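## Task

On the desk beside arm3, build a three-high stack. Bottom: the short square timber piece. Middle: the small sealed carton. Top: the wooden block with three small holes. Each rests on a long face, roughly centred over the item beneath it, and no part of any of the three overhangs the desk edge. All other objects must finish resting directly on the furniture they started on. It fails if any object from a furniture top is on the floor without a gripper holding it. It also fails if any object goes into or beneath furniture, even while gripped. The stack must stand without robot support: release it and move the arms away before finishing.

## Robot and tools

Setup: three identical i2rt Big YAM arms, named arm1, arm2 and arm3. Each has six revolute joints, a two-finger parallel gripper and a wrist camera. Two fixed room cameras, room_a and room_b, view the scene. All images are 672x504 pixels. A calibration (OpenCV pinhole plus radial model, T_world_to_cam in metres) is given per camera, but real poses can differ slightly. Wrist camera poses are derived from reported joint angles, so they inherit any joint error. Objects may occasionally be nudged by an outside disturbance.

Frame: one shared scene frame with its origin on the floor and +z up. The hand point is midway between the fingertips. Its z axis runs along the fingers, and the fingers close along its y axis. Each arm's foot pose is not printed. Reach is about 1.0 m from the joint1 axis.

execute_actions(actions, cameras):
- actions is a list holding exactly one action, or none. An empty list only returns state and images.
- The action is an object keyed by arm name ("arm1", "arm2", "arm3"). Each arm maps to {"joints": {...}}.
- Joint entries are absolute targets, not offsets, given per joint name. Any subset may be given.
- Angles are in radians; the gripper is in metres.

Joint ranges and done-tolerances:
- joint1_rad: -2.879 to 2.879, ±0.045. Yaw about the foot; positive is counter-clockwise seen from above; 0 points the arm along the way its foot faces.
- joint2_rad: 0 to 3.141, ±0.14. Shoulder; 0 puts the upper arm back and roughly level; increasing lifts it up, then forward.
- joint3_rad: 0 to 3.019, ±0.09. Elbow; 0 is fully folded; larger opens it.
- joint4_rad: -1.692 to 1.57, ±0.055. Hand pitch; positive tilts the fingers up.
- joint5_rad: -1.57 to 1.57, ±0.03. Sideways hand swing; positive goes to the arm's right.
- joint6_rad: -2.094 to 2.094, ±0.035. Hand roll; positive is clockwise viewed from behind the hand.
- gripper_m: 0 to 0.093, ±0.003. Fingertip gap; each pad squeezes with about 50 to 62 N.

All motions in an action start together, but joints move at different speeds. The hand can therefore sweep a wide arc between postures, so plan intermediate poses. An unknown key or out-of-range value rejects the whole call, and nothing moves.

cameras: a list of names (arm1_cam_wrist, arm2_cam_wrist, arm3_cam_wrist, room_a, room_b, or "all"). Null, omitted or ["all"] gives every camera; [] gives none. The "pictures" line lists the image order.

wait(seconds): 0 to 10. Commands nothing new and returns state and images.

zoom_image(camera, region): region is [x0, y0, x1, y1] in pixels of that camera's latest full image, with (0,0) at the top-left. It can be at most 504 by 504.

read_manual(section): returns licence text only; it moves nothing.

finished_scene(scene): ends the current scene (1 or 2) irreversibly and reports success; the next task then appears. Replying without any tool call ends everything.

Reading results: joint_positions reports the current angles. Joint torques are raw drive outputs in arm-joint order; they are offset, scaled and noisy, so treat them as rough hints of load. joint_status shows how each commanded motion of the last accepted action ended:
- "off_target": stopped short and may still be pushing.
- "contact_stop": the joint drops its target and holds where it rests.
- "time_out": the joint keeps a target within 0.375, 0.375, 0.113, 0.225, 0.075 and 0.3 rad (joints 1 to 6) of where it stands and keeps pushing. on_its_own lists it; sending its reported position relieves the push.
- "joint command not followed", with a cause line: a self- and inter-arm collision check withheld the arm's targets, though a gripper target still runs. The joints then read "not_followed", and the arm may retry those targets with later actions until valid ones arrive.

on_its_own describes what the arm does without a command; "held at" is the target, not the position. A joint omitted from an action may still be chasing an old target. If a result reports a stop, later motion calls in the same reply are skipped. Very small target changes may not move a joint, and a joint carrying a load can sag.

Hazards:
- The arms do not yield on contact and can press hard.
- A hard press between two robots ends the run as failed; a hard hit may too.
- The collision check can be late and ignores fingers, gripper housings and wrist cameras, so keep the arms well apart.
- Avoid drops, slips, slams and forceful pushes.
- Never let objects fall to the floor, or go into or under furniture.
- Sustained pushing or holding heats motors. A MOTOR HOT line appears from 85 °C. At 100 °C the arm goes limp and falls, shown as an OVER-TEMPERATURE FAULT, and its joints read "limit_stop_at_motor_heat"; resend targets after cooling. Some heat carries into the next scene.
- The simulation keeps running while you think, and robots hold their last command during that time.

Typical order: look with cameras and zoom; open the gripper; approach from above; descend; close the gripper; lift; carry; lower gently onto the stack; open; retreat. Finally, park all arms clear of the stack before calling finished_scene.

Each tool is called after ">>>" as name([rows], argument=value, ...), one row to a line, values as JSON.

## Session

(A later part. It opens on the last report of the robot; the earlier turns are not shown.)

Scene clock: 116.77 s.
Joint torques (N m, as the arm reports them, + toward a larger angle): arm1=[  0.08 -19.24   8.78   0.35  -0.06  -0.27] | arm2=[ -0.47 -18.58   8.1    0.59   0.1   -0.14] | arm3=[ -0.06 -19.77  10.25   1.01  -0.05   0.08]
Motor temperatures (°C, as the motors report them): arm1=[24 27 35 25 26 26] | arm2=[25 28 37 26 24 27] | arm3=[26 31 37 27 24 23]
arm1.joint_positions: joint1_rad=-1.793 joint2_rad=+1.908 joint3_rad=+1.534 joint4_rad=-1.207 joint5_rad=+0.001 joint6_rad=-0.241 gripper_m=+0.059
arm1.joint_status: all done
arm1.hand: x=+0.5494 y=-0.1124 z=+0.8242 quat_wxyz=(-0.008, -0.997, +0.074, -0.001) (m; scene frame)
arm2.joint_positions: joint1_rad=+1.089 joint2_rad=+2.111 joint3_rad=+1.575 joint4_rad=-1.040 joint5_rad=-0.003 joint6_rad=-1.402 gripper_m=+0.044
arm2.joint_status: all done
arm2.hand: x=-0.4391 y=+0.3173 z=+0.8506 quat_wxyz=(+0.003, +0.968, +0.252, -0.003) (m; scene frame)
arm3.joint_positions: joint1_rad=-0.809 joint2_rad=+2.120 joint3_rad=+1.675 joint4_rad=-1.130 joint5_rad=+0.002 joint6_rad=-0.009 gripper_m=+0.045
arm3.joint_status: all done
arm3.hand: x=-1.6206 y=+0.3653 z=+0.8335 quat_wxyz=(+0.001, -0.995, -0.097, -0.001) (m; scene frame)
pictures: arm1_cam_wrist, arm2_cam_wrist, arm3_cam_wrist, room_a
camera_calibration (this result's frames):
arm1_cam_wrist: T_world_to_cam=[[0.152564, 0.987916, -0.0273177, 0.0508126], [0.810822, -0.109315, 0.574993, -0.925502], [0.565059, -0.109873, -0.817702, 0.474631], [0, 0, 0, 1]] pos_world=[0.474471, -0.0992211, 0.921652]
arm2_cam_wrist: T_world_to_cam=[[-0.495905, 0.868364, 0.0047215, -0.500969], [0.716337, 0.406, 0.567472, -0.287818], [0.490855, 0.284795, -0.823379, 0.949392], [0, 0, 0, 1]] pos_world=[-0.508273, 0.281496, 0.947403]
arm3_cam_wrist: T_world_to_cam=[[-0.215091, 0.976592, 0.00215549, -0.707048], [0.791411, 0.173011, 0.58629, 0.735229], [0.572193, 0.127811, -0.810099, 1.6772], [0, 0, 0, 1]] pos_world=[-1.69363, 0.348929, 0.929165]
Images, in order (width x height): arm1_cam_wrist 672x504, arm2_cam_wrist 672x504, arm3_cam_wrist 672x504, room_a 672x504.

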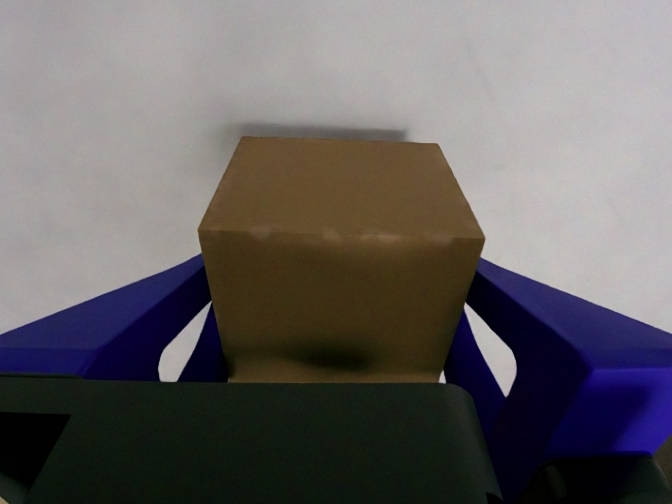

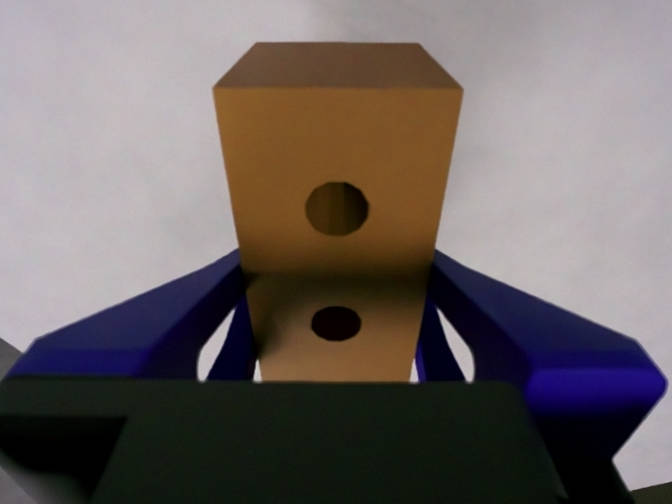

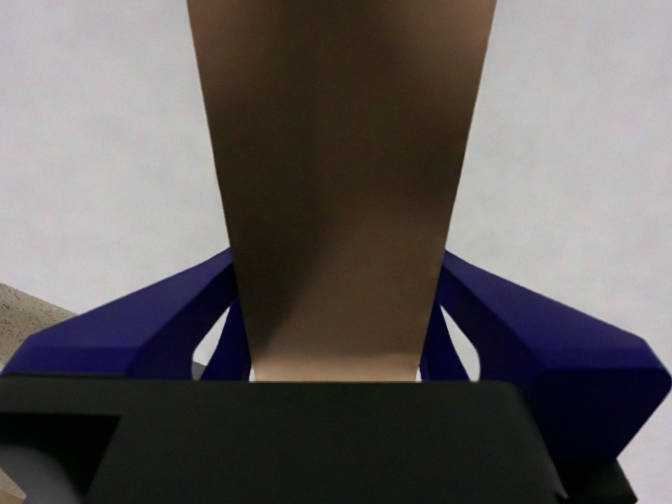

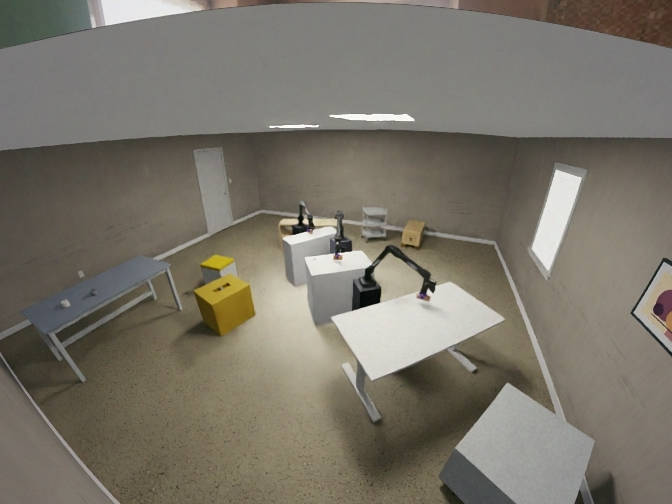

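>>> execute_actions([
  {"arm1":{"joints":{"joint3_rad":1.46,"joint4_rad":-1.1}},"arm2":{"joints":{"joint3_rad":1.47,"joint4_rad":-0.92}},"arm3":{"joints":{"joint2_rad":2.17,"joint3_rad":1.635,"joint4_rad":-1.0}}},
], cameras=["arm1_cam_wrist","arm2_cam_wrist","room_a"])

>>> zoom_image(camera="room_a", region=[380, 250, 480, 320])

Scene clock: 136.23 s.
Joint torques (N m, as the arm reports them, + toward a larger angle): arm1=[  0.05 -17.86   6.7    0.53  -0.11  -0.27] | arm2=[ -0.37 -17.01   6.38   0.73   0.09  -0.15] | arm3=[  0.   -17.19   8.17   1.16  -0.04   0.08]
Motor temperatures (°C, as the motors report them): arm1=[24 28 35 25 26 26] | arm2=[25 29 36 26 24 27] | arm3=[26 32 36 27 24 23]
arm1.joint_positions: joint1_rad=-1.792 joint2_rad=+1.895 joint3_rad=+1.467 joint4_rad=-1.110 joint5_rad=+0.002 joint6_rad=-0.241 gripper_m=+0.059
arm1.joint_status: all done
arm1.hand: x=+0.5513 y=-0.1137 z=+0.8073 quat_wxyz=(-0.001, -0.997, +0.074, +0.018) (m; scene frame)
arm2.joint_positions: joint1_rad=+1.089 joint2_rad=+2.101 joint3_rad=+1.469 joint4_rad=-0.931 joint5_rad=-0.003 joint6_rad=-1.402 gripper_m=+0.044
arm2.joint_status: all done
arm2.hand: x=-0.4269 y=+0.3019 z=+0.8226 quat_wxyz=(-0.003, +0.968, +0.252, -0.006) (m; scene frame)
arm3.joint_positions: joint1_rad=-0.809 joint2_rad=+2.172 joint3_rad=+1.629 joint4_rad=-1.013 joint5_rad=+0.002 joint6_rad=-0.009 gripper_m=+0.045
arm3.joint_status: all done
arm3.hand: x=-1.6223 y=+0.3649 z=+0.7868 quat_wxyz=(+0.000, -0.995, -0.097, +0.009) (m; scene frame)
pictures: arm1_cam_wrist, arm2_cam_wrist, room_a
camera_calibration (this result's frames):
arm1_cam_wrist: T_world_to_cam=[[0.151275, 0.988354, -0.0164895, 0.0433791], [0.832132, -0.118325, 0.541808, -0.903384], [0.533547, -0.0956835, -0.840341, 0.496806], [0, 0, 0, 1]] pos_world=[0.480103, -0.102231, 0.907661]
arm2_cam_wrist: T_world_to_cam=[[-0.495758, 0.868276, 0.0179011, -0.49213], [0.721112, 0.400071, 0.565633, -0.269092], [0.483964, 0.293326, -0.824463, 0.920031], [0, 0, 0, 1]] pos_world=[-0.495194, 0.265092, 0.919548]
Images, in order (width x height): arm1_cam_wrist 672x504, arm2_cam_wrist 672x504, room_a 672x504.

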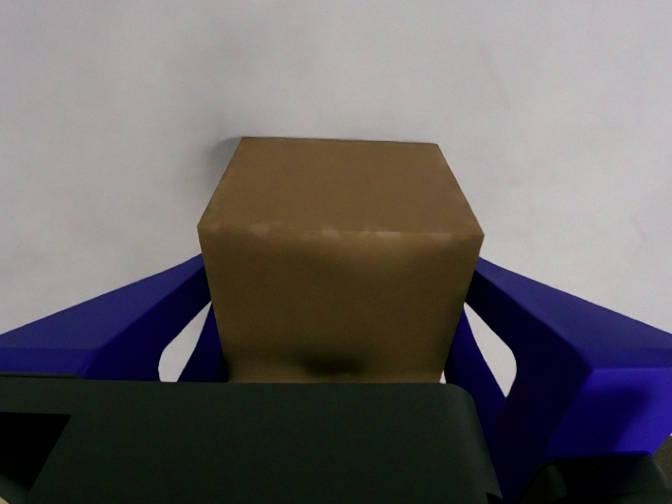

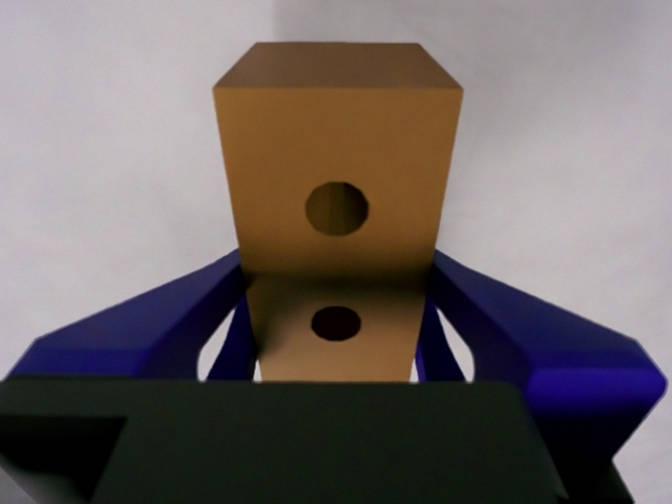

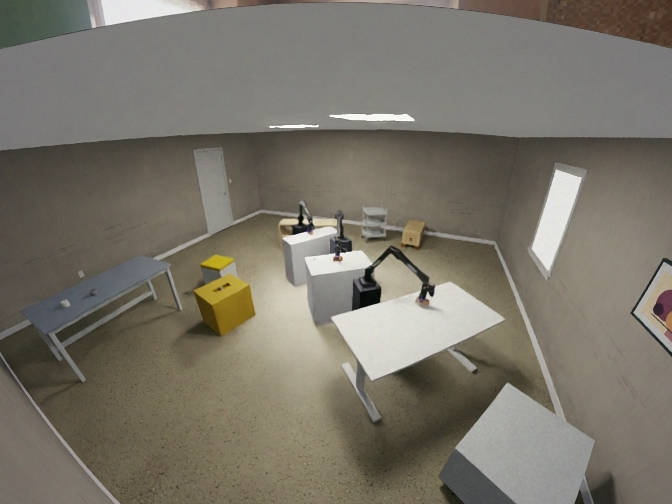

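Region (380, 250, 480, 320) of room_a's 672x504 image, scaled by 5.040, with more detail than that image has; it fills the top 353 rows of this view, and the rest is white.

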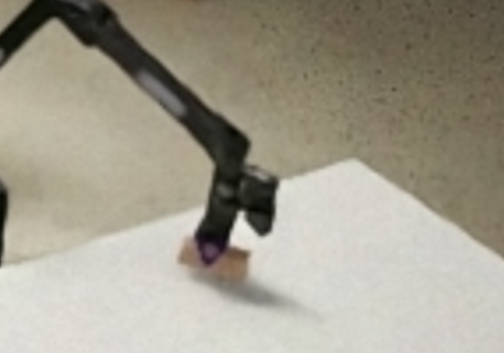

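Arm1 is down; release. Others lower a bit.

>>> execute_actions([
  {"arm1":{"joints":{"joint3_rad":1.48,"gripper_m":0.093}},"arm2":{"joints":{"joint3_rad":1.43,"joint4_rad":-0.89}},"arm3":{"joints":{"joint2_rad":2.19,"joint3_rad":1.575,"joint4_rad":-0.95}}},
], cameras=[])

Scene clock: 142.73 s.
Joint torques (N m, as the arm reports them, + toward a larger angle): arm1=[  0.06 -17.74   8.     0.51  -0.1   -0.27] | arm2=[ -0.46 -17.05   5.7    0.61  -0.02  -0.12] | arm3=[ -0.05 -16.07   7.5    1.18  -0.04   0.08]
Motor temperatures (°C, as the motors report them): arm1=[24 28 35 25 26 26] | arm2=[25 29 35 26 24 27] | arm3=[26 32 35 27 24 23]
arm1.joint_positions: joint1_rad=-1.792 joint2_rad=+1.895 joint3_rad=+1.467 joint4_rad=-1.108 joint5_rad=+0.002 joint6_rad=-0.241 gripper_m=+0.093
arm1.joint_status: all done
arm1.hand: x=+0.5510 y=-0.1136 z=+0.8073 quat_wxyz=(-0.001, -0.997, +0.074, +0.019) (m; scene frame)
arm2.joint_positions: joint1_rad=+1.089 joint2_rad=+2.101 joint3_rad=+1.440 joint4_rad=-0.901 joint5_rad=+0.000 joint6_rad=-1.404 gripper_m=+0.044
arm2.joint_status: all done
arm2.hand: x=-0.4225 y=+0.2973 z=+0.8140 quat_wxyz=(-0.005, +0.967, +0.253, -0.005) (m; scene frame)
arm3.joint_positions: joint1_rad=-0.809 joint2_rad=+2.185 joint3_rad=+1.572 joint4_rad=-0.963 joint5_rad=+0.002 joint6_rad=-0.009 gripper_m=+0.045
arm3.joint_status: all done
arm3.hand: x=-1.6065 y=+0.3678 z=+0.7608 quat_wxyz=(+0.001, -0.995, -0.097, -0.001) (m; scene frame)
pictures: none
No camera images: the call's "cameras" was empty. Leave "cameras" out to get every camera's image.

>>> execute_actions([
  {"arm1":{"joints":{"joint2_rad":1.65,"joint3_rad":1.55,"joint4_rad":-1.35}},"arm2":{"joints":{"joint3_rad":1.445,"gripper_m":0.093}},"arm3":{"joints":{"joint2_rad":2.235,"joint4_rad":-0.91}}},
], cameras=["arm1_cam_wrist","arm2_cam_wrist","room_a"])

>>> zoom_image(camera="room_a", region=[380, 250, 480, 320])

Scene clock: 154.77 s.
Joint torques (N m, as the arm reports them, + toward a larger angle): arm1=[ -0.01 -13.9    8.84   0.09  -0.11  -0.26] | arm2=[ -0.44 -16.94   6.86   0.63  -0.02  -0.13] | arm3=[ -0.05 -13.35   7.64   1.93  -0.02   0.08]
Motor temperatures (°C, as the motors report them): arm1=[24 28 35 25 26 26] | arm2=[25 29 35 26 24 27] | arm3=[26 32 35 27 24 23]
arm1.joint_positions: joint1_rad=-1.792 joint2_rad=+1.639 joint3_rad=+1.535 joint4_rad=-1.343 joint5_rad=+0.002 joint6_rad=-0.241 gripper_m=+0.093
arm1.joint_status: all done
arm1.hand: x=+0.5864 y=-0.1253 z=+0.9642 quat_wxyz=(+0.013, -0.995, +0.074, +0.062) (m; scene frame)
arm2.joint_positions: joint1_rad=+1.089 joint2_rad=+2.100 joint3_rad=+1.440 joint4_rad=-0.901 joint5_rad=+0.000 joint6_rad=-1.404 gripper_m=+0.093
arm2.joint_status: all done
arm2.hand: x=-0.4226 y=+0.2973 z=+0.8142 quat_wxyz=(-0.005, +0.967, +0.253, -0.005) (m; scene frame)
arm3.joint_positions: joint1_rad=-0.809 joint2_rad=+2.192 joint3_rad=+1.572 joint4_rad=-0.942 joint5_rad=+0.002 joint6_rad=-0.009 gripper_m=+0.045
arm3.joint_status: all done
arm3.hand: x=-1.6101 y=+0.3670 z=+0.7568 quat_wxyz=(+0.000, -0.995, -0.097, +0.006) (m; scene frame)
pictures: arm1_cam_wrist, arm2_cam_wrist, room_a
camera_calibration (this result's frames):
arm1_cam_wrist: T_world_to_cam=[[0.152249, 0.98833, 0.00496817, 0.0308684], [0.874798, -0.137095, 0.464686, -0.971986], [0.459944, -0.0664017, -0.885461, 0.699147], [0, 0, 0, 1]] pos_world=[0.524023, -0.117338, 1.07058]
arm2_cam_wrist: T_world_to_cam=[[-0.497392, 0.86728, 0.0206591, -0.488538], [0.719831, 0.399304, 0.567802, -0.267734], [0.484194, 0.297291, -0.822906, 0.910062], [0, 0, 0, 1]] pos_world=[-0.490918, 0.260053, 0.911008]
Images, in order (width x height): arm1_cam_wrist 672x504, arm2_cam_wrist 672x504, room_a 672x504.

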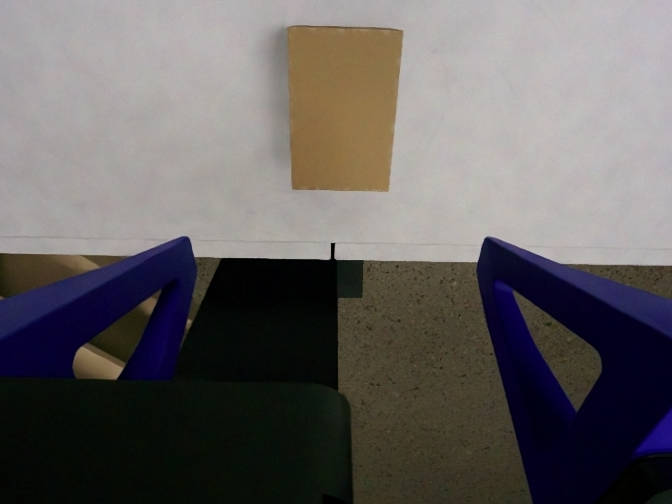

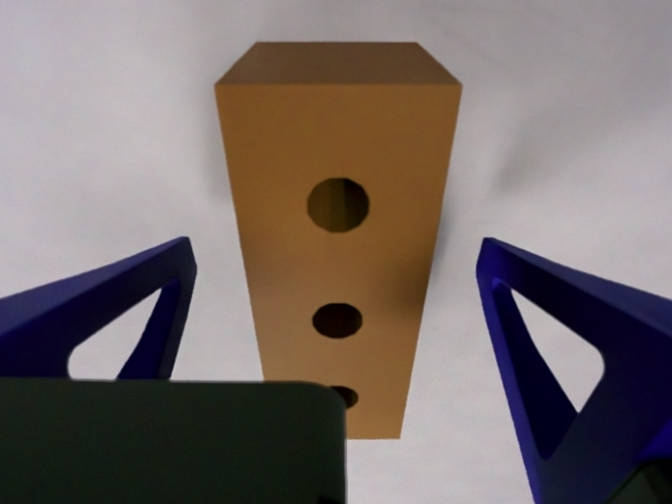

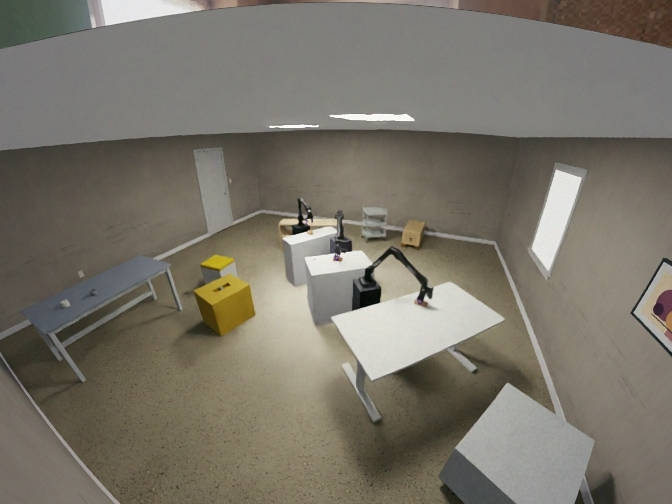

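Region (380, 250, 480, 320) of room_a's 672x504 image, scaled by 5.040, with more detail than that image has; it fills the top 353 rows of this view, and the rest is white.

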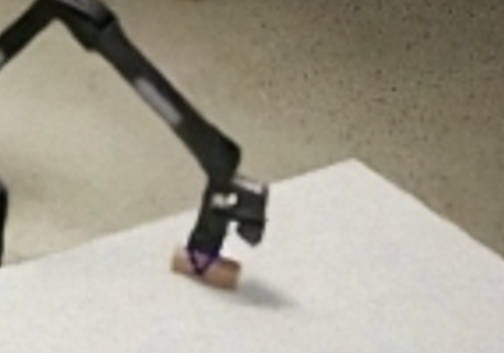

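>>> execute_actions([
  {"arm1":{"joints":{"joint1_rad":0,"joint2_rad":1.0,"joint3_rad":1.0,"joint4_rad":-1.2}},"arm2":{"joints":{"joint2_rad":1.9,"joint3_rad":1.55,"joint4_rad":-1.2}},"arm3":{"joints":{"joint2_rad":2.17,"joint4_rad":-0.94,"gripper_m":0.093}}},
], cameras=[])

>>> execute_actions([
  {"arm2":{"joints":{"joint1_rad":-1.086,"joint6_rad":0.22,"joint3_rad":1.79}},"arm3":{"joints":{"joint2_rad":1.7,"joint3_rad":1.65,"joint4_rad":-1.25}}},
], cameras=["arm3_cam_wrist"])

>>> execute_actions([
  {"arm2":{"joints":{"joint2_rad":2.12}}},
], cameras=["arm2_cam_wrist"])

Scene clock: 170.83 s.
Joint torques (N m, as the arm reports them, + toward a larger angle): arm1=[-0.52 -4.93  8.29  0.91 -0.03 -0.26] | arm2=[ -0.45 -13.26   9.33  -0.11  -0.03  -0.12] | arm3=[ -0.05 -18.7    7.74   0.76  -0.02   0.08]
Motor temperatures (°C, as the motors report them): arm1=[24 27 35 25 26 26] | arm2=[25 29 35 26 24 27] | arm3=[26 31 34 27 24 23]
arm1.joint_positions: joint1_rad=-0.005 joint2_rad=+1.000 joint3_rad=+1.003 joint4_rad=-1.205 joint5_rad=+0.001 joint6_rad=-0.241 gripper_m=+0.093
arm1.joint_status: all done
arm1.hand: x=+1.0134 y=-0.6641 z=+1.0064 quat_wxyz=(-0.102, -0.669, -0.718, +0.162) (m; scene frame)
arm2.joint_positions: joint1_rad=+1.089 joint2_rad=+1.875 joint3_rad=+1.529 joint4_rad=-1.189 joint5_rad=+0.000 joint6_rad=-1.404 gripper_m=+0.093
arm2.joint_status: all done
arm2.hand: x=-0.4170 y=+0.2916 z=+0.9677 quat_wxyz=(-0.017, +0.967, +0.253, -0.010) (m; scene frame)
arm3.joint_positions: joint1_rad=-0.809 joint2_rad=+2.192 joint3_rad=+1.571 joint4_rad=-0.942 joint5_rad=+0.002 joint6_rad=-0.009 gripper_m=+0.093
arm3.joint_status: all done
arm3.hand: x=-1.6100 y=+0.3670 z=+0.7566 quat_wxyz=(+0.000, -0.995, -0.097, +0.005) (m; scene frame)
pictures: none
No camera images: the call's "cameras" was empty. Leave "cameras" out to get every camera's image.

Scene clock: 173.20 s.
Joint torques (N m, as the arm reports them, + toward a larger angle): arm1=[-0.41 -5.13  8.28  0.92 -0.03 -0.26] | arm2=[  0.19 -15.55  10.47   0.47   0.1    0.  ] | arm3=[ -0.05 -12.25  11.43   0.75  -0.02   0.08]
Motor temperatures (°C, as the motors report them): arm1=[24 27 35 25 26 26] | arm2=[25 29 36 26 24 27] | arm3=[26 31 35 27 24 23]
arm1.joint_positions: joint1_rad=-0.005 joint2_rad=+1.000 joint3_rad=+1.003 joint4_rad=-1.205 joint5_rad=+0.001 joint6_rad=-0.241 gripper_m=+0.093
arm1.joint_status: not commanded
arm1.hand: x=+1.0134 y=-0.6641 z=+1.0064 quat_wxyz=(-0.102, -0.669, -0.718, +0.162) (m; scene frame)
arm2.joint_positions: joint1_rad=-1.089 joint2_rad=+1.891 joint3_rad=+1.766 joint4_rad=-1.194 joint5_rad=+0.000 joint6_rad=+0.211 gripper_m=+0.093
arm2.joint_status: all done
arm2.hand: x=+0.5839 y=-0.1055 z=+1.0489 quat_wxyz=(-0.121, -0.069, -0.990, -0.017) (m; scene frame)
arm3.joint_positions: joint1_rad=-0.809 joint2_rad=+1.690 joint3_rad=+1.629 joint4_rad=-1.240 joint5_rad=+0.002 joint6_rad=-0.009 gripper_m=+0.093
arm3.joint_status: all done
arm3.hand: x=-1.5808 y=+0.3729 z=+1.0638 quat_wxyz=(-0.012, -0.986, -0.096, +0.136) (m; scene frame)
pictures: arm3_cam_wrist
camera_calibration (this result's frames):
arm3_cam_wrist: T_world_to_cam=[[-0.213196, 0.976961, 0.00974928, -0.711697], [0.917721, 0.196826, 0.345032, 1.01489], [0.335164, 0.0825067, -0.93854, 1.61887], [0, 0, 0, 1]] pos_world=[-1.6257, 0.361977, 1.17614]
Images, in order (width x height): arm3_cam_wrist 672x504.

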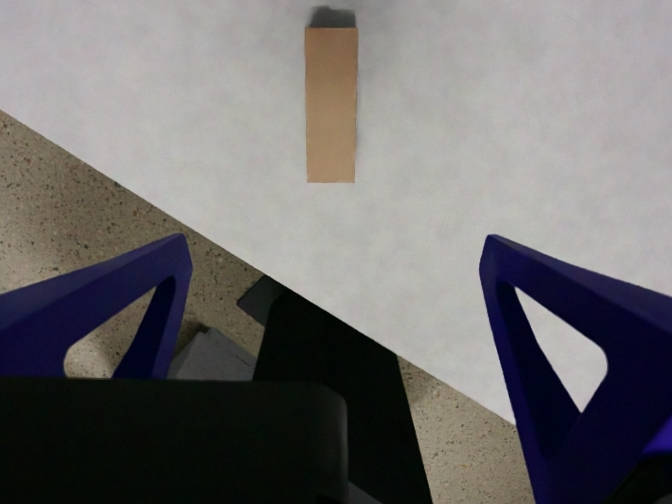

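Scene clock: 174.43 s.
Joint torques (N m, as the arm reports them, + toward a larger angle): arm1=[-0.37 -5.12  8.26  0.91 -0.04 -0.26] | arm2=[  0.44 -18.23   9.35   0.07   0.09   0.02] | arm3=[ -0.05 -12.33  11.36   0.75  -0.02   0.08]
Motor temperatures (°C, as the motors report them): arm1=[24 27 35 25 26 26] | arm2=[25 29 36 26 24 27] | arm3=[26 31 35 27 24 23]
arm1.joint_positions: joint1_rad=-0.005 joint2_rad=+1.000 joint3_rad=+1.003 joint4_rad=-1.205 joint5_rad=+0.001 joint6_rad=-0.241 gripper_m=+0.093
arm1.joint_status: not commanded
arm1.hand: x=+1.0134 y=-0.6641 z=+1.0064 quat_wxyz=(-0.102, -0.669, -0.718, +0.162) (m; scene frame)
arm2.joint_positions: joint1_rad=-1.089 joint2_rad=+2.125 joint3_rad=+1.766 joint4_rad=-1.194 joint5_rad=+0.000 joint6_rad=+0.211 gripper_m=+0.093
arm2.joint_status: all done
arm2.hand: x=+0.5783 y=-0.1059 z=+0.9032 quat_wxyz=(-0.006, -0.070, -0.998, -0.001) (m; scene frame)
arm3.joint_positions: joint1_rad=-0.809 joint2_rad=+1.690 joint3_rad=+1.629 joint4_rad=-1.240 joint5_rad=+0.002 joint6_rad=-0.009 gripper_m=+0.093
arm3.joint_status: not commanded
arm3.hand: x=-1.5808 y=+0.3729 z=+1.0638 quat_wxyz=(-0.012, -0.986, -0.096, +0.136) (m; scene frame)
pictures: arm2_cam_wrist
camera_calibration (this result's frames):
arm2_cam_wrist: T_world_to_cam=[[-0.131067, -0.991348, 0.00717382, -0.0393397], [-0.818626, 0.112307, 0.56324, -0.0142958], [-0.559172, 0.0679495, -0.826263, 1.20066], [0, 0, 0, 1]] pos_world=[0.654518, -0.118978, 1.0004]
Images, in order (width x height): arm2_cam_wrist 672x504.

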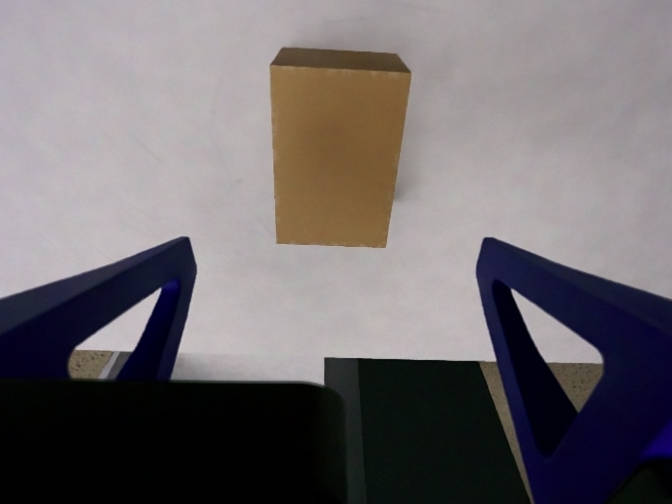

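>>> execute_actions([
  {"arm2":{"joints":{"joint2_rad":2.255,"joint3_rad":1.69,"joint4_rad":-0.985,"joint6_rad":0.26}}},
], cameras=["arm2_cam_wrist"])

>>> execute_actions([
  {"arm2":{"joints":{"gripper_m":0.045}}},
], cameras=["arm2_cam_wrist"])

>>> execute_actions([
  {"arm2":{"joints":{"joint2_rad":1.9,"joint3_rad":1.6,"joint4_rad":-1.22}}},
], cameras=[])

>>> execute_actions([
  {"arm2":{"joints":{"joint1_rad":1.536}}},
], cameras=[])

>>> execute_actions([
  {"arm2":{"joints":{"joint2_rad":2.005,"joint3_rad":1.455,"joint4_rad":-0.995}}},
], cameras=["arm2_cam_wrist"])

Scene clock: 194.13 s.
Joint torques (N m, as the arm reports them, + toward a larger angle): arm1=[-0.42 -5.15  8.27  0.9  -0.03 -0.26] | arm2=[  0.08 -18.98   6.86   0.69   0.1    0.01] | arm3=[ -0.09 -12.34  11.38   0.75  -0.02   0.08]
Motor temperatures (°C, as the motors report them): arm1=[24 26 35 25 26 26] | arm2=[25 30 37 26 24 27] | arm3=[26 31 36 27 24 23]
arm1.joint_positions: joint1_rad=-0.005 joint2_rad=+1.000 joint3_rad=+1.003 joint4_rad=-1.205 joint5_rad=+0.001 joint6_rad=-0.241 gripper_m=+0.093
arm1.joint_status: not commanded
arm1.hand: x=+1.0134 y=-0.6641 z=+1.0064 quat_wxyz=(-0.102, -0.669, -0.718, +0.162) (m; scene frame)
arm2.joint_positions: joint1_rad=-1.089 joint2_rad=+2.255 joint3_rad=+1.691 joint4_rad=-0.996 joint5_rad=+0.000 joint6_rad=+0.251 gripper_m=+0.093
arm2.joint_status: all done
arm2.hand: x=+0.5760 y=-0.1061 z=+0.7971 quat_wxyz=(-0.002, -0.090, -0.996, +0.000) (m; scene frame)
arm3.joint_positions: joint1_rad=-0.809 joint2_rad=+1.690 joint3_rad=+1.629 joint4_rad=-1.240 joint5_rad=+0.002 joint6_rad=-0.009 gripper_m=+0.093
arm3.joint_status: not commanded
arm3.hand: x=-1.5808 y=+0.3729 z=+1.0638 quat_wxyz=(-0.012, -0.986, -0.096, +0.136) (m; scene frame)
pictures: arm2_cam_wrist
camera_calibration (this result's frames):
arm2_cam_wrist: T_world_to_cam=[[-0.170225, -0.985368, 0.00852649, -0.0169642], [-0.809219, 0.144722, 0.569403, 0.0367023], [-0.562306, 0.0900271, -0.822014, 1.1125], [0, 0, 0, 1]] pos_world=[0.65238, -0.122183, 0.89374]
Images, in order (width x height): arm2_cam_wrist 672x504.

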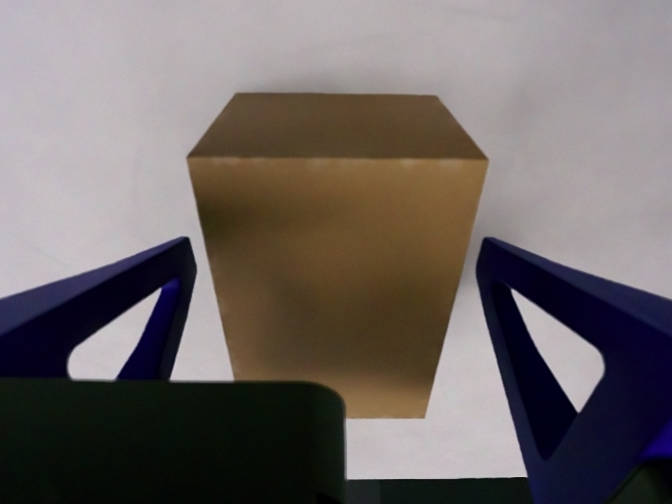

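Scene clock: 194.73 s.
Joint torques (N m, as the arm reports them, + toward a larger angle): arm1=[-0.41 -5.12  8.26  0.92 -0.03 -0.25] | arm2=[  0.35 -18.44   6.82   0.72   0.11   0.01] | arm3=[  0.   -12.34  11.37   0.73  -0.02   0.08]
Motor temperatures (°C, as the motors report them): arm1=[24 26 35 25 26 26] | arm2=[25 30 37 26 24 27] | arm3=[26 31 36 27 24 23]
arm1.joint_positions: joint1_rad=-0.005 joint2_rad=+1.000 joint3_rad=+1.003 joint4_rad=-1.205 joint5_rad=+0.001 joint6_rad=-0.241 gripper_m=+0.093
arm1.joint_status: not commanded
arm1.hand: x=+1.0134 y=-0.6641 z=+1.0064 quat_wxyz=(-0.102, -0.669, -0.718, +0.162) (m; scene frame)
arm2.joint_positions: joint1_rad=-1.089 joint2_rad=+2.255 joint3_rad=+1.691 joint4_rad=-0.996 joint5_rad=+0.000 joint6_rad=+0.251 gripper_m=+0.059
arm2.joint_status: gripper_m off_target (ended at +0.059, target +0.045)
arm2.hand: x=+0.5760 y=-0.1061 z=+0.7971 quat_wxyz=(-0.002, -0.090, -0.996, +0.000) (m; scene frame)
arm3.joint_positions: joint1_rad=-0.809 joint2_rad=+1.690 joint3_rad=+1.629 joint4_rad=-1.240 joint5_rad=+0.002 joint6_rad=-0.009 gripper_m=+0.093
arm3.joint_status: not commanded
arm3.hand: x=-1.5808 y=+0.3729 z=+1.0638 quat_wxyz=(-0.012, -0.986, -0.096, +0.136) (m; scene frame)
pictures: arm2_cam_wrist
camera_calibration (this result's frames):
arm2_cam_wrist: T_world_to_cam=[[-0.170601, -0.985303, 0.00852473, -0.0167394], [-0.809164, 0.14503, 0.569403, 0.036703], [-0.562271, 0.0902431, -0.822014, 1.11251], [0, 0, 0, 1]] pos_world=[0.652374, -0.122212, 0.89374]
Images, in order (width x height): arm2_cam_wrist 672x504.

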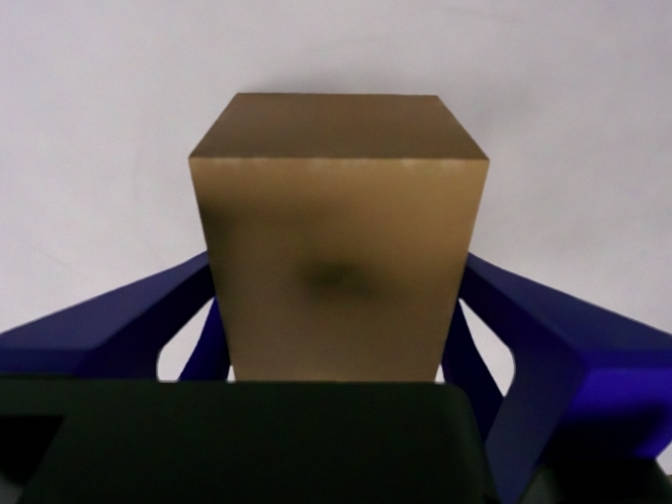

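Scene clock: 196.13 s.
Joint torques (N m, as the arm reports them, + toward a larger angle): arm1=[-0.43 -5.14  8.26  0.9  -0.04 -0.26] | arm2=[  0.19 -15.13   8.48  -0.02   0.09  -0.01] | arm3=[ -0.05 -12.37  11.39   0.76  -0.02   0.08]
Motor temperatures (°C, as the motors report them): arm1=[24 26 35 25 26 26] | arm2=[25 30 37 26 24 27] | arm3=[26 31 36 27 24 23]
arm1.joint_positions: joint1_rad=-0.005 joint2_rad=+1.000 joint3_rad=+1.003 joint4_rad=-1.205 joint5_rad=+0.001 joint6_rad=-0.241 gripper_m=+0.093
arm1.joint_status: not commanded
arm1.hand: x=+1.0134 y=-0.6641 z=+1.0064 quat_wxyz=(-0.102, -0.669, -0.718, +0.162) (m; scene frame)
arm2.joint_positions: joint1_rad=-1.089 joint2_rad=+1.887 joint3_rad=+1.591 joint4_rad=-1.210 joint5_rad=+0.000 joint6_rad=+0.251 gripper_m=+0.059
arm2.joint_status: all done
arm2.hand: x=+0.5237 y=-0.1098 z=+0.9794 quat_wxyz=(-0.030, -0.090, -0.995, -0.004) (m; scene frame)
arm3.joint_positions: joint1_rad=-0.809 joint2_rad=+1.690 joint3_rad=+1.629 joint4_rad=-1.240 joint5_rad=+0.002 joint6_rad=-0.009 gripper_m=+0.093
arm3.joint_status: not commanded
arm3.hand: x=-1.5808 y=+0.3729 z=+1.0638 quat_wxyz=(-0.012, -0.986, -0.096, +0.136) (m; scene frame)
pictures: none
No camera images: the call's "cameras" was empty. Leave "cameras" out to get every camera's image.

Scene clock: 198.70 s.
Joint torques (N m, as the arm reports them, + toward a larger angle): arm1=[-0.42 -5.07  8.27  0.91 -0.03 -0.26] | arm2=[  0.18 -14.63   8.64   0.03   0.18   0.  ] | arm3=[ -0.01 -12.34  11.38   0.74  -0.02   0.08]
Motor temperatures (°C, as the motors report them): arm1=[24 26 35 25 26 26] | arm2=[25 30 37 26 24 27] | arm3=[26 31 36 27 24 23]
arm1.joint_positions: joint1_rad=-0.005 joint2_rad=+1.000 joint3_rad=+1.003 joint4_rad=-1.205 joint5_rad=+0.001 joint6_rad=-0.241 gripper_m=+0.093
arm1.joint_status: not commanded
arm1.hand: x=+1.0134 y=-0.6641 z=+1.0064 quat_wxyz=(-0.102, -0.669, -0.718, +0.162) (m; scene frame)
arm2.joint_positions: joint1_rad=+1.541 joint2_rad=+1.887 joint3_rad=+1.591 joint4_rad=-1.210 joint5_rad=-0.002 joint6_rad=+0.253 gripper_m=+0.059
arm2.joint_status: all done
arm2.hand: x=-0.5901 y=+0.0986 z=+0.9847 quat_wxyz=(-0.001, +0.940, -0.339, -0.035) (m; scene frame)
arm3.joint_positions: joint1_rad=-0.809 joint2_rad=+1.690 joint3_rad=+1.629 joint4_rad=-1.240 joint5_rad=+0.002 joint6_rad=-0.009 gripper_m=+0.093
arm3.joint_status: not commanded
arm3.hand: x=-1.5808 y=+0.3729 z=+1.0638 quat_wxyz=(-0.012, -0.986, -0.096, +0.136) (m; scene frame)
pictures: none
No camera images: the call's "cameras" was empty. Leave "cameras" out to get every camera's image.

Scene clock: 199.73 s.
Joint torques (N m, as the arm reports them, + toward a larger angle): arm1=[-0.42 -5.1   8.26  0.91 -0.03 -0.26] | arm2=[ -0.71 -17.17   7.28   0.75   0.18  -0.02] | arm3=[ -0.08 -12.32  11.38   0.74  -0.02   0.08]
Motor temperatures (°C, as the motors report them): arm1=[24 26 35 25 26 26] | arm2=[25 30 37 26 24 27] | arm3=[26 31 36 27 24 23]
arm1.joint_positions: joint1_rad=-0.005 joint2_rad=+1.000 joint3_rad=+1.003 joint4_rad=-1.205 joint5_rad=+0.001 joint6_rad=-0.241 gripper_m=+0.093
arm1.joint_status: not commanded
arm1.hand: x=+1.0134 y=-0.6641 z=+1.0064 quat_wxyz=(-0.102, -0.669, -0.718, +0.162) (m; scene frame)
arm2.joint_positions: joint1_rad=+1.541 joint2_rad=+2.018 joint3_rad=+1.450 joint4_rad=-1.006 joint5_rad=-0.002 joint6_rad=+0.253 gripper_m=+0.059
arm2.joint_status: all done
arm2.hand: x=-0.5749 y=+0.0911 z=+0.8637 quat_wxyz=(+0.002, +0.941, -0.340, -0.001) (m; scene frame)
arm3.joint_positions: joint1_rad=-0.809 joint2_rad=+1.690 joint3_rad=+1.629 joint4_rad=-1.240 joint5_rad=+0.002 joint6_rad=-0.009 gripper_m=+0.093
arm3.joint_status: not commanded
arm3.hand: x=-1.5808 y=+0.3729 z=+1.0638 quat_wxyz=(-0.012, -0.986, -0.096, +0.136) (m; scene frame)
pictures: arm2_cam_wrist
camera_calibration (this result's frames):
arm2_cam_wrist: T_world_to_cam=[[0.632084, 0.774889, 0.00400925, 0.285661], [0.633563, -0.519768, 0.573096, -0.0742109], [0.44617, -0.359704, -0.819479, 1.12088], [0, 0, 0, 1]] pos_world=[-0.633647, 0.143257, 0.959921]
Images, in order (width x height): arm2_cam_wrist 672x504.

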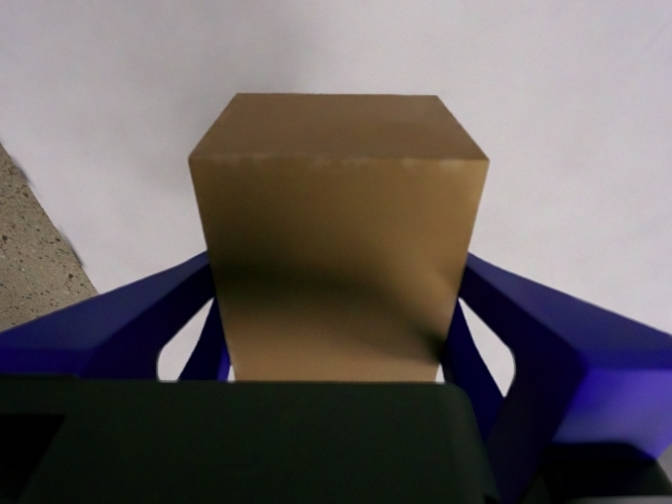

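>>> execute_actions([
  {"arm2":{"joints":{"joint2_rad":2.08,"joint3_rad":1.385,"joint4_rad":-0.88}}},
], cameras=[])

Scene clock: 206.40 s.
Joint torques (N m, as the arm reports them, + toward a larger angle): arm1=[-0.42 -5.11  8.27  0.91 -0.04 -0.25] | arm2=[ -0.45 -14.89   6.01   0.73   0.17  -0.02] | arm3=[ -0.05 -12.35  11.37   0.74  -0.02   0.08]
Motor temperatures (°C, as the motors report them): arm1=[24 26 35 25 26 26] | arm2=[25 30 36 26 24 27] | arm3=[26 31 36 27 24 23]
arm1.joint_positions: joint1_rad=-0.005 joint2_rad=+1.000 joint3_rad=+1.003 joint4_rad=-1.205 joint5_rad=+0.001 joint6_rad=-0.241 gripper_m=+0.093
arm1.joint_status: not commanded
arm1.hand: x=+1.0134 y=-0.6641 z=+1.0064 quat_wxyz=(-0.102, -0.669, -0.718, +0.162) (m; scene frame)
arm2.joint_positions: joint1_rad=+1.541 joint2_rad=+2.071 joint3_rad=+1.390 joint4_rad=-0.891 joint5_rad=-0.002 joint6_rad=+0.253 gripper_m=+0.059
arm2.joint_status: all done
arm2.hand: x=-0.5672 y=+0.0873 z=+0.8158 quat_wxyz=(+0.002, +0.941, -0.340, -0.001) (m; scene frame)
arm3.joint_positions: joint1_rad=-0.809 joint2_rad=+1.690 joint3_rad=+1.629 joint4_rad=-1.240 joint5_rad=+0.002 joint6_rad=-0.009 gripper_m=+0.093
arm3.joint_status: not commanded
arm3.hand: x=-1.5808 y=+0.3729 z=+1.0638 quat_wxyz=(-0.012, -0.986, -0.096, +0.136) (m; scene frame)
pictures: none
No camera images: the call's "cameras" was empty. Leave "cameras" out to get every camera's image.

>>> execute_actions([
  {"arm2":{"joints":{"joint2_rad":2.065,"gripper_m":0.093}},"arm3":{"joints":{"joint1_rad":0.2}}},
], cameras=[])

>>> execute_actions([
  {"arm2":{"joints":{"joint2_rad":1.8,"joint3_rad":1.45,"joint4_rad":-1.17}}},
], cameras=[])

>>> execute_actions([
  {"arm2":{"joints":{"joint1_rad":-0.6,"joint2_rad":1.2,"joint3_rad":1.1}},"arm3":{"joints":{"joint1_rad":0.7,"joint3_rad":1.72,"joint4_rad":-1.29}}},
], cameras=[])

>>> execute_actions([
  {"arm3":{"joints":{"joint1_rad":1.44,"joint2_rad":1.925}}},
], cameras=["arm3_cam_wrist"])

Scene clock: 220.67 s.
Joint torques (N m, as the arm reports them, + toward a larger angle): arm1=[-0.43 -5.08  8.26  0.9  -0.03 -0.26] | arm2=[ -0.44 -16.15   6.06   0.7    0.18  -0.01] | arm3=[ -1.64 -13.19  11.53   0.75   0.1    0.08]
Motor temperatures (°C, as the motors report them): arm1=[24 26 35 25 26 26] | arm2=[25 29 35 26 24 27] | arm3=[26 31 37 27 24 23]
arm1.joint_positions: joint1_rad=-0.005 joint2_rad=+1.000 joint3_rad=+1.003 joint4_rad=-1.205 joint5_rad=+0.001 joint6_rad=-0.241 gripper_m=+0.093
arm1.joint_status: not commanded
arm1.hand: x=+1.0134 y=-0.6641 z=+1.0064 quat_wxyz=(-0.102, -0.669, -0.718, +0.162) (m; scene frame)
arm2.joint_positions: joint1_rad=+1.541 joint2_rad=+2.071 joint3_rad=+1.390 joint4_rad=-0.891 joint5_rad=-0.002 joint6_rad=+0.253 gripper_m=+0.093
arm2.joint_status: all done
arm2.hand: x=-0.5672 y=+0.0873 z=+0.8158 quat_wxyz=(+0.002, +0.941, -0.340, -0.001) (m; scene frame)
arm3.joint_positions: joint1_rad=+0.207 joint2_rad=+1.692 joint3_rad=+1.629 joint4_rad=-1.240 joint5_rad=-0.002 joint6_rad=-0.009 gripper_m=+0.093
arm3.joint_status: all done
arm3.hand: x=-1.2194 y=-0.0627 z=+1.0628 quat_wxyz=(-0.076, -0.815, -0.564, +0.112) (m; scene frame)
pictures: none
No camera images: the call's "cameras" was empty. Leave "cameras" out to get every camera's image.

Scene clock: 221.93 s.
Joint torques (N m, as the arm reports them, + toward a larger angle): arm1=[-0.4  -5.12  8.27  0.91 -0.03 -0.25] | arm2=[ -0.83 -12.36   9.46   0.04   0.16   0.  ] | arm3=[ -1.71 -12.57  11.38   0.76   0.11   0.08]
Motor temperatures (°C, as the motors report them): arm1=[24 26 35 25 26 26] | arm2=[25 29 36 26 24 27] | arm3=[26 31 37 27 24 23]
arm1.joint_positions: joint1_rad=-0.005 joint2_rad=+1.000 joint3_rad=+1.003 joint4_rad=-1.205 joint5_rad=+0.001 joint6_rad=-0.241 gripper_m=+0.093
arm1.joint_status: not commanded
arm1.hand: x=+1.0134 y=-0.6641 z=+1.0064 quat_wxyz=(-0.102, -0.669, -0.718, +0.162) (m; scene frame)
arm2.joint_positions: joint1_rad=+1.541 joint2_rad=+1.776 joint3_rad=+1.429 joint4_rad=-1.159 joint5_rad=-0.002 joint6_rad=+0.253 gripper_m=+0.093
arm2.joint_status: all done
arm2.hand: x=-0.5492 y=+0.0794 z=+0.9841 quat_wxyz=(-0.001, +0.940, -0.339, -0.034) (m; scene frame)
arm3.joint_positions: joint1_rad=+0.207 joint2_rad=+1.692 joint3_rad=+1.629 joint4_rad=-1.240 joint5_rad=-0.002 joint6_rad=-0.009 gripper_m=+0.093
arm3.joint_status: not commanded
arm3.hand: x=-1.2194 y=-0.0627 z=+1.0628 quat_wxyz=(-0.076, -0.815, -0.564, +0.112) (m; scene frame)
pictures: none
No camera images: the call's "cameras" was empty. Leave "cameras" out to get every camera's image.

Scene clock: 224.00 s.
Joint torques (N m, as the arm reports them, + toward a larger angle): arm1=[-0.42 -5.12  8.27  0.91 -0.03 -0.26] | arm2=[-0.07 -5.92  7.43  0.47  0.09 -0.02] | arm3=[ -1.48 -12.59  14.81   0.72   0.12   0.08]
Motor temperatures (°C, as the motors report them): arm1=[24 26 35 25 26 26] | arm2=[25 29 36 26 24 27] | arm3=[26 31 37 27 24 23]
arm1.joint_positions: joint1_rad=-0.005 joint2_rad=+1.000 joint3_rad=+1.003 joint4_rad=-1.205 joint5_rad=+0.001 joint6_rad=-0.241 gripper_m=+0.093
arm1.joint_status: not commanded
arm1.hand: x=+1.0134 y=-0.6641 z=+1.0064 quat_wxyz=(-0.102, -0.669, -0.718, +0.162) (m; scene frame)
arm2.joint_positions: joint1_rad=-0.602 joint2_rad=+1.191 joint3_rad=+1.118 joint4_rad=-1.161 joint5_rad=+0.000 joint6_rad=+0.253 gripper_m=+0.093
arm2.joint_status: all done
arm2.hand: x=+0.2855 y=+0.0644 z=+1.1152 quat_wxyz=(-0.151, +0.150, -0.975, -0.066) (m; scene frame)
arm3.joint_positions: joint1_rad=+0.705 joint2_rad=+1.692 joint3_rad=+1.660 joint4_rad=-1.279 joint5_rad=-0.002 joint6_rad=-0.009 gripper_m=+0.093
arm3.joint_status: all done
arm3.hand: x=-0.9351 y=-0.0957 z=+1.0732 quat_wxyz=(-0.097, -0.651, -0.748, +0.087) (m; scene frame)
pictures: none
No camera images: the call's "cameras" was empty. Leave "cameras" out to get every camera's image.

Scene clock: 225.60 s.
Joint torques (N m, as the arm reports them, + toward a larger angle): arm1=[-0.44 -5.12  8.27  0.9  -0.03 -0.26] | arm2=[ 0.1  -5.96  7.37  0.53  0.1  -0.03] | arm3=[ -1.24 -17.83  11.89   0.32   0.1    0.08]
Motor temperatures (°C, as the motors report them): arm1=[24 26 35 25 26 26] | arm2=[25 29 36 26 24 27] | arm3=[26 31 37 27 24 23]
arm1.joint_positions: joint1_rad=-0.005 joint2_rad=+1.000 joint3_rad=+1.003 joint4_rad=-1.205 joint5_rad=+0.001 joint6_rad=-0.241 gripper_m=+0.093
arm1.joint_status: not commanded
arm1.hand: x=+1.0134 y=-0.6641 z=+1.0064 quat_wxyz=(-0.102, -0.669, -0.718, +0.162) (m; scene frame)
arm2.joint_positions: joint1_rad=-0.602 joint2_rad=+1.191 joint3_rad=+1.118 joint4_rad=-1.161 joint5_rad=+0.000 joint6_rad=+0.253 gripper_m=+0.093
arm2.joint_status: not commanded
arm2.hand: x=+0.2855 y=+0.0644 z=+1.1152 quat_wxyz=(-0.151, +0.150, -0.975, -0.066) (m; scene frame)
arm3.joint_positions: joint1_rad=+1.442 joint2_rad=+1.958 joint3_rad=+1.683 joint4_rad=-1.280 joint5_rad=-0.002 joint6_rad=-0.009 gripper_m=+0.093
arm3.joint_status: all done
arm3.hand: x=-0.5537 y=+0.0907 z=+0.9292 quat_wxyz=(-0.007, -0.341, -0.940, +0.003) (m; scene frame)
pictures: arm3_cam_wrist
camera_calibration (this result's frames):
arm3_cam_wrist: T_world_to_cam=[[-0.624491, -0.781026, 0.00306581, -0.277712], [-0.638723, 0.51296, 0.573503, -0.92854], [-0.449493, 0.356189, -0.819198, 0.601443], [0, 0, 0, 1]] pos_world=[-0.496164, 0.0451755, 1.02607]
Images, in order (width x height): arm3_cam_wrist 672x504.

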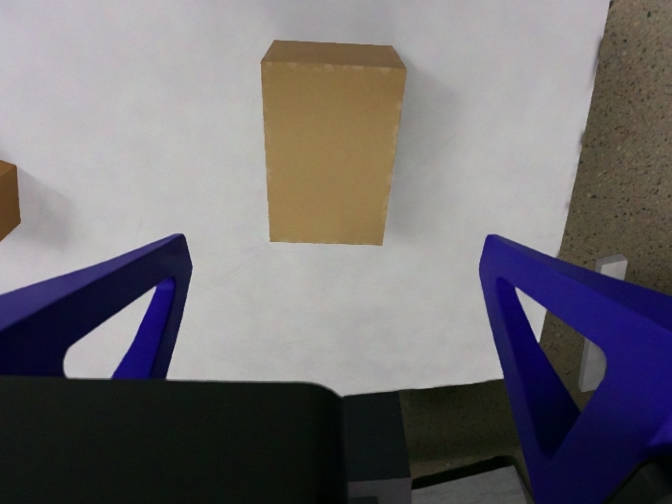

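>>> execute_actions([
  {"arm3":{"joints":{"joint1_rad":1.45,"joint2_rad":2.055,"joint3_rad":1.565,"joint4_rad":-1.043,"joint6_rad":0.04}}},
], cameras=["arm3_cam_wrist"])

>>> execute_actions([
  {"arm3":{"joints":{"gripper_m":0.045}}},
], cameras=[])

>>> execute_actions([
  {"arm3":{"joints":{"joint2_rad":1.85,"joint3_rad":1.65,"joint4_rad":-1.3}}},
], cameras=[])

>>> execute_actions([
  {"arm3":{"joints":{"joint1_rad":-0.8,"joint3_rad":1.745,"joint6_rad":-0.02}}},
], cameras=[])

>>> execute_actions([
  {"arm3":{"joints":{"joint2_rad":2.065,"joint3_rad":1.725,"joint4_rad":-1.155}}},
], cameras=["arm3_cam_wrist"])

Scene clock: 249.37 s.
Joint torques (N m, as the arm reports them, + toward a larger angle): arm1=[-0.39 -5.1   8.26  0.92 -0.03 -0.26] | arm2=[ 0.02 -5.98  7.36  0.53  0.1   0.  ] | arm3=[ -0.21 -18.15   8.71   1.28   0.11   0.1 ]
Motor temperatures (°C, as the motors report them): arm1=[24 26 36 25 26 26] | arm2=[25 28 36 26 24 27] | arm3=[26 32 37 27 24 23]
arm1.joint_positions: joint1_rad=-0.005 joint2_rad=+1.000 joint3_rad=+1.003 joint4_rad=-1.205 joint5_rad=+0.001 joint6_rad=-0.241 gripper_m=+0.093
arm1.joint_status: not commanded
arm1.hand: x=+1.0134 y=-0.6641 z=+1.0064 quat_wxyz=(-0.102, -0.669, -0.718, +0.162) (m; scene frame)
arm2.joint_positions: joint1_rad=-0.602 joint2_rad=+1.191 joint3_rad=+1.118 joint4_rad=-1.161 joint5_rad=+0.000 joint6_rad=+0.253 gripper_m=+0.093
arm2.joint_status: not commanded
arm2.hand: x=+0.2855 y=+0.0644 z=+1.1152 quat_wxyz=(-0.151, +0.150, -0.975, -0.066) (m; scene frame)
arm3.joint_positions: joint1_rad=+1.442 joint2_rad=+2.070 joint3_rad=+1.555 joint4_rad=-1.055 joint5_rad=-0.002 joint6_rad=+0.029 gripper_m=+0.093
arm3.joint_status: all done
arm3.hand: x=-0.5569 y=+0.0930 z=+0.8200 quat_wxyz=(+0.000, -0.359, -0.933, +0.001) (m; scene frame)
pictures: arm3_cam_wrist
camera_calibration (this result's frames):
arm3_cam_wrist: T_world_to_cam=[[-0.65354, -0.756887, 0.00262349, -0.295666], [-0.612541, 0.530933, 0.585579, -0.866098], [-0.444611, 0.381093, -0.810611, 0.503015], [0, 0, 0, 1]] pos_world=[-0.500105, 0.0443593, 0.915694]
Images, in order (width x height): arm3_cam_wrist 672x504.

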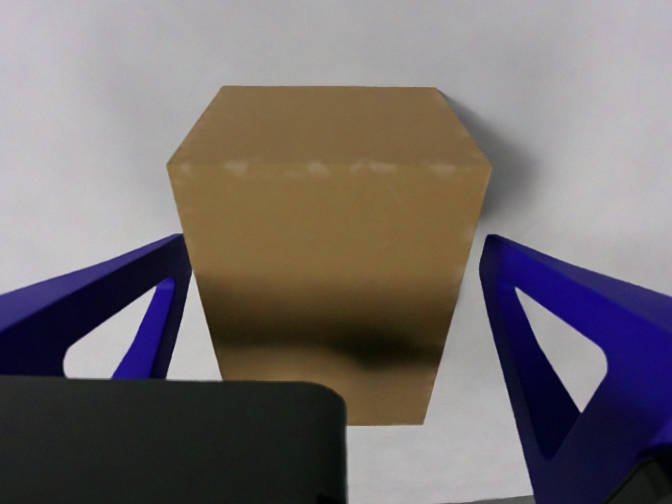

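Scene clock: 249.97 s.
Joint torques (N m, as the arm reports them, + toward a larger angle): arm1=[-0.4  -5.08  8.27  0.91 -0.03 -0.26] | arm2=[-0.04 -6.07  7.39  0.53  0.09 -0.01] | arm3=[ -0.26 -17.01   8.72   1.14   0.1    0.1 ]
Motor temperatures (°C, as the motors report them): arm1=[24 26 36 25 26 26] | arm2=[25 28 36 26 24 27] | arm3=[26 32 37 27 24 23]
arm1.joint_positions: joint1_rad=-0.005 joint2_rad=+1.000 joint3_rad=+1.003 joint4_rad=-1.205 joint5_rad=+0.001 joint6_rad=-0.241 gripper_m=+0.093
arm1.joint_status: not commanded
arm1.hand: x=+1.0134 y=-0.6641 z=+1.0064 quat_wxyz=(-0.102, -0.669, -0.718, +0.162) (m; scene frame)
arm2.joint_positions: joint1_rad=-0.602 joint2_rad=+1.191 joint3_rad=+1.118 joint4_rad=-1.161 joint5_rad=+0.000 joint6_rad=+0.253 gripper_m=+0.093
arm2.joint_status: not commanded
arm2.hand: x=+0.2855 y=+0.0644 z=+1.1152 quat_wxyz=(-0.151, +0.150, -0.975, -0.066) (m; scene frame)
arm3.joint_positions: joint1_rad=+1.442 joint2_rad=+2.070 joint3_rad=+1.555 joint4_rad=-1.055 joint5_rad=-0.001 joint6_rad=+0.030 gripper_m=+0.059
arm3.joint_status: gripper_m off_target (ended at +0.059, target +0.045)
arm3.hand: x=-0.5569 y=+0.0929 z=+0.8200 quat_wxyz=(+0.000, -0.359, -0.933, +0.001) (m; scene frame)
pictures: none
No camera images: the call's "cameras" was empty. Leave "cameras" out to get every camera's image.

Scene clock: 251.07 s.
Joint torques (N m, as the arm reports them, + toward a larger angle): arm1=[-0.45 -5.12  8.27  0.91 -0.03 -0.26] | arm2=[ 0.08 -6.09  7.4   0.55  0.09 -0.02] | arm3=[ -0.22 -13.57  11.95   0.38   0.09   0.1 ]
Motor temperatures (°C, as the motors report them): arm1=[24 26 36 25 26 26] | arm2=[25 28 36 26 24 27] | arm3=[26 32 37 27 24 23]
arm1.joint_positions: joint1_rad=-0.005 joint2_rad=+1.000 joint3_rad=+1.003 joint4_rad=-1.205 joint5_rad=+0.001 joint6_rad=-0.241 gripper_m=+0.093
arm1.joint_status: not commanded
arm1.hand: x=+1.0134 y=-0.6641 z=+1.0064 quat_wxyz=(-0.102, -0.669, -0.718, +0.162) (m; scene frame)
arm2.joint_positions: joint1_rad=-0.602 joint2_rad=+1.191 joint3_rad=+1.118 joint4_rad=-1.161 joint5_rad=+0.000 joint6_rad=+0.253 gripper_m=+0.093
arm2.joint_status: not commanded
arm2.hand: x=+0.2855 y=+0.0644 z=+1.1152 quat_wxyz=(-0.151, +0.150, -0.975, -0.066) (m; scene frame)
arm3.joint_positions: joint1_rad=+1.442 joint2_rad=+1.845 joint3_rad=+1.613 joint4_rad=-1.290 joint5_rad=-0.001 joint6_rad=+0.030 gripper_m=+0.059
arm3.joint_status: all done
arm3.hand: x=-0.5731 y=+0.1073 z=+0.9668 quat_wxyz=(-0.023, -0.359, -0.933, +0.009) (m; scene frame)
pictures: none
No camera images: the call's "cameras" was empty. Leave "cameras" out to get every camera's image.

Scene clock: 253.33 s.
Joint torques (N m, as the arm reports them, + toward a larger angle): arm1=[-0.38 -5.07  8.27  0.9  -0.03 -0.26] | arm2=[ 0.13 -5.97  7.4   0.5   0.12 -0.02] | arm3=[  0.03 -15.16  13.85   0.6   -0.04  -0.12]
Motor temperatures (°C, as the motors report them): arm1=[24 26 36 25 26 26] | arm2=[25 28 36 26 24 27] | arm3=[26 32 38 27 24 23]
arm1.joint_positions: joint1_rad=-0.005 joint2_rad=+1.000 joint3_rad=+1.003 joint4_rad=-1.205 joint5_rad=+0.001 joint6_rad=-0.241 gripper_m=+0.093
arm1.joint_status: not commanded
arm1.hand: x=+1.0134 y=-0.6641 z=+1.0064 quat_wxyz=(-0.102, -0.669, -0.718, +0.162) (m; scene frame)
arm2.joint_positions: joint1_rad=-0.602 joint2_rad=+1.191 joint3_rad=+1.118 joint4_rad=-1.161 joint5_rad=+0.000 joint6_rad=+0.253 gripper_m=+0.093
arm2.joint_status: not commanded
arm2.hand: x=+0.2855 y=+0.0644 z=+1.1152 quat_wxyz=(-0.151, +0.150, -0.975, -0.066) (m; scene frame)
arm3.joint_positions: joint1_rad=-0.810 joint2_rad=+1.852 joint3_rad=+1.691 joint4_rad=-1.293 joint5_rad=+0.002 joint6_rad=-0.010 gripper_m=+0.059
arm3.joint_status: all done
arm3.hand: x=-1.5974 y=+0.3700 z=+0.9957 quat_wxyz=(-0.005, -0.993, -0.097, +0.060) (m; scene frame)
pictures: none
No camera images: the call's "cameras" was empty. Leave "cameras" out to get every camera's image.

Scene clock: 254.37 s.
Joint torques (N m, as the arm reports them, + toward a larger angle): arm1=[-0.42 -5.12  8.29  0.9  -0.04 -0.26] | arm2=[-0.02 -5.75  7.39  0.46  0.1  -0.01] | arm3=[  0.02 -19.47  11.44   1.14  -0.04  -0.12]
Motor temperatures (°C, as the motors report them): arm1=[24 26 36 25 26 26] | arm2=[25 28 36 26 24 27] | arm3=[26 32 38 27 24 23]
arm1.joint_positions: joint1_rad=-0.005 joint2_rad=+1.000 joint3_rad=+1.003 joint4_rad=-1.205 joint5_rad=+0.001 joint6_rad=-0.241 gripper_m=+0.093
arm1.joint_status: not commanded
arm1.hand: x=+1.0134 y=-0.6641 z=+1.0064 quat_wxyz=(-0.102, -0.669, -0.718, +0.162) (m; scene frame)
arm2.joint_positions: joint1_rad=-0.602 joint2_rad=+1.191 joint3_rad=+1.118 joint4_rad=-1.161 joint5_rad=+0.000 joint6_rad=+0.253 gripper_m=+0.093
arm2.joint_status: not commanded
arm2.hand: x=+0.2855 y=+0.0644 z=+1.1152 quat_wxyz=(-0.151, +0.150, -0.975, -0.066) (m; scene frame)
arm3.joint_positions: joint1_rad=-0.810 joint2_rad=+2.100 joint3_rad=+1.691 joint4_rad=-1.166 joint5_rad=+0.002 joint6_rad=-0.010 gripper_m=+0.059
arm3.joint_status: all done
arm3.hand: x=-1.6207 y=+0.3655 z=+0.8513 quat_wxyz=(+0.000, -0.995, -0.097, +0.000) (m; scene frame)
pictures: arm3_cam_wrist
camera_calibration (this result's frames):
arm3_cam_wrist: T_world_to_cam=[[-0.215088, 0.976593, 0.00179669, -0.706976], [0.791809, 0.173313, 0.585663, 0.725883], [0.571643, 0.127392, -0.810553, 1.69134], [0, 0, 0, 1]] pos_world=[-1.69366, 0.349161, 0.947065]
Images, in order (width x height): arm3_cam_wrist 672x504.

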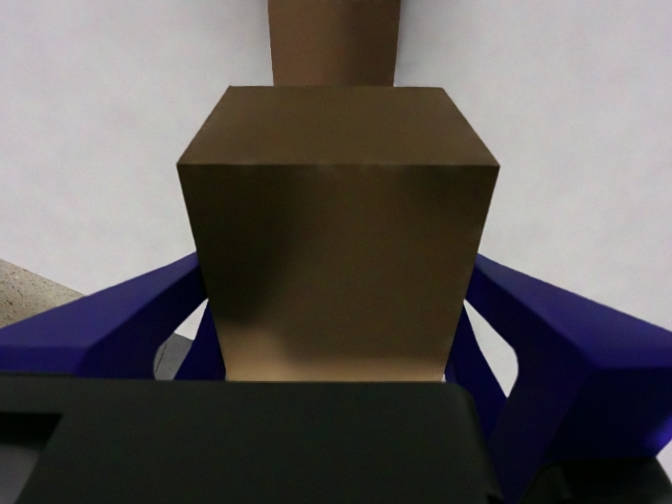

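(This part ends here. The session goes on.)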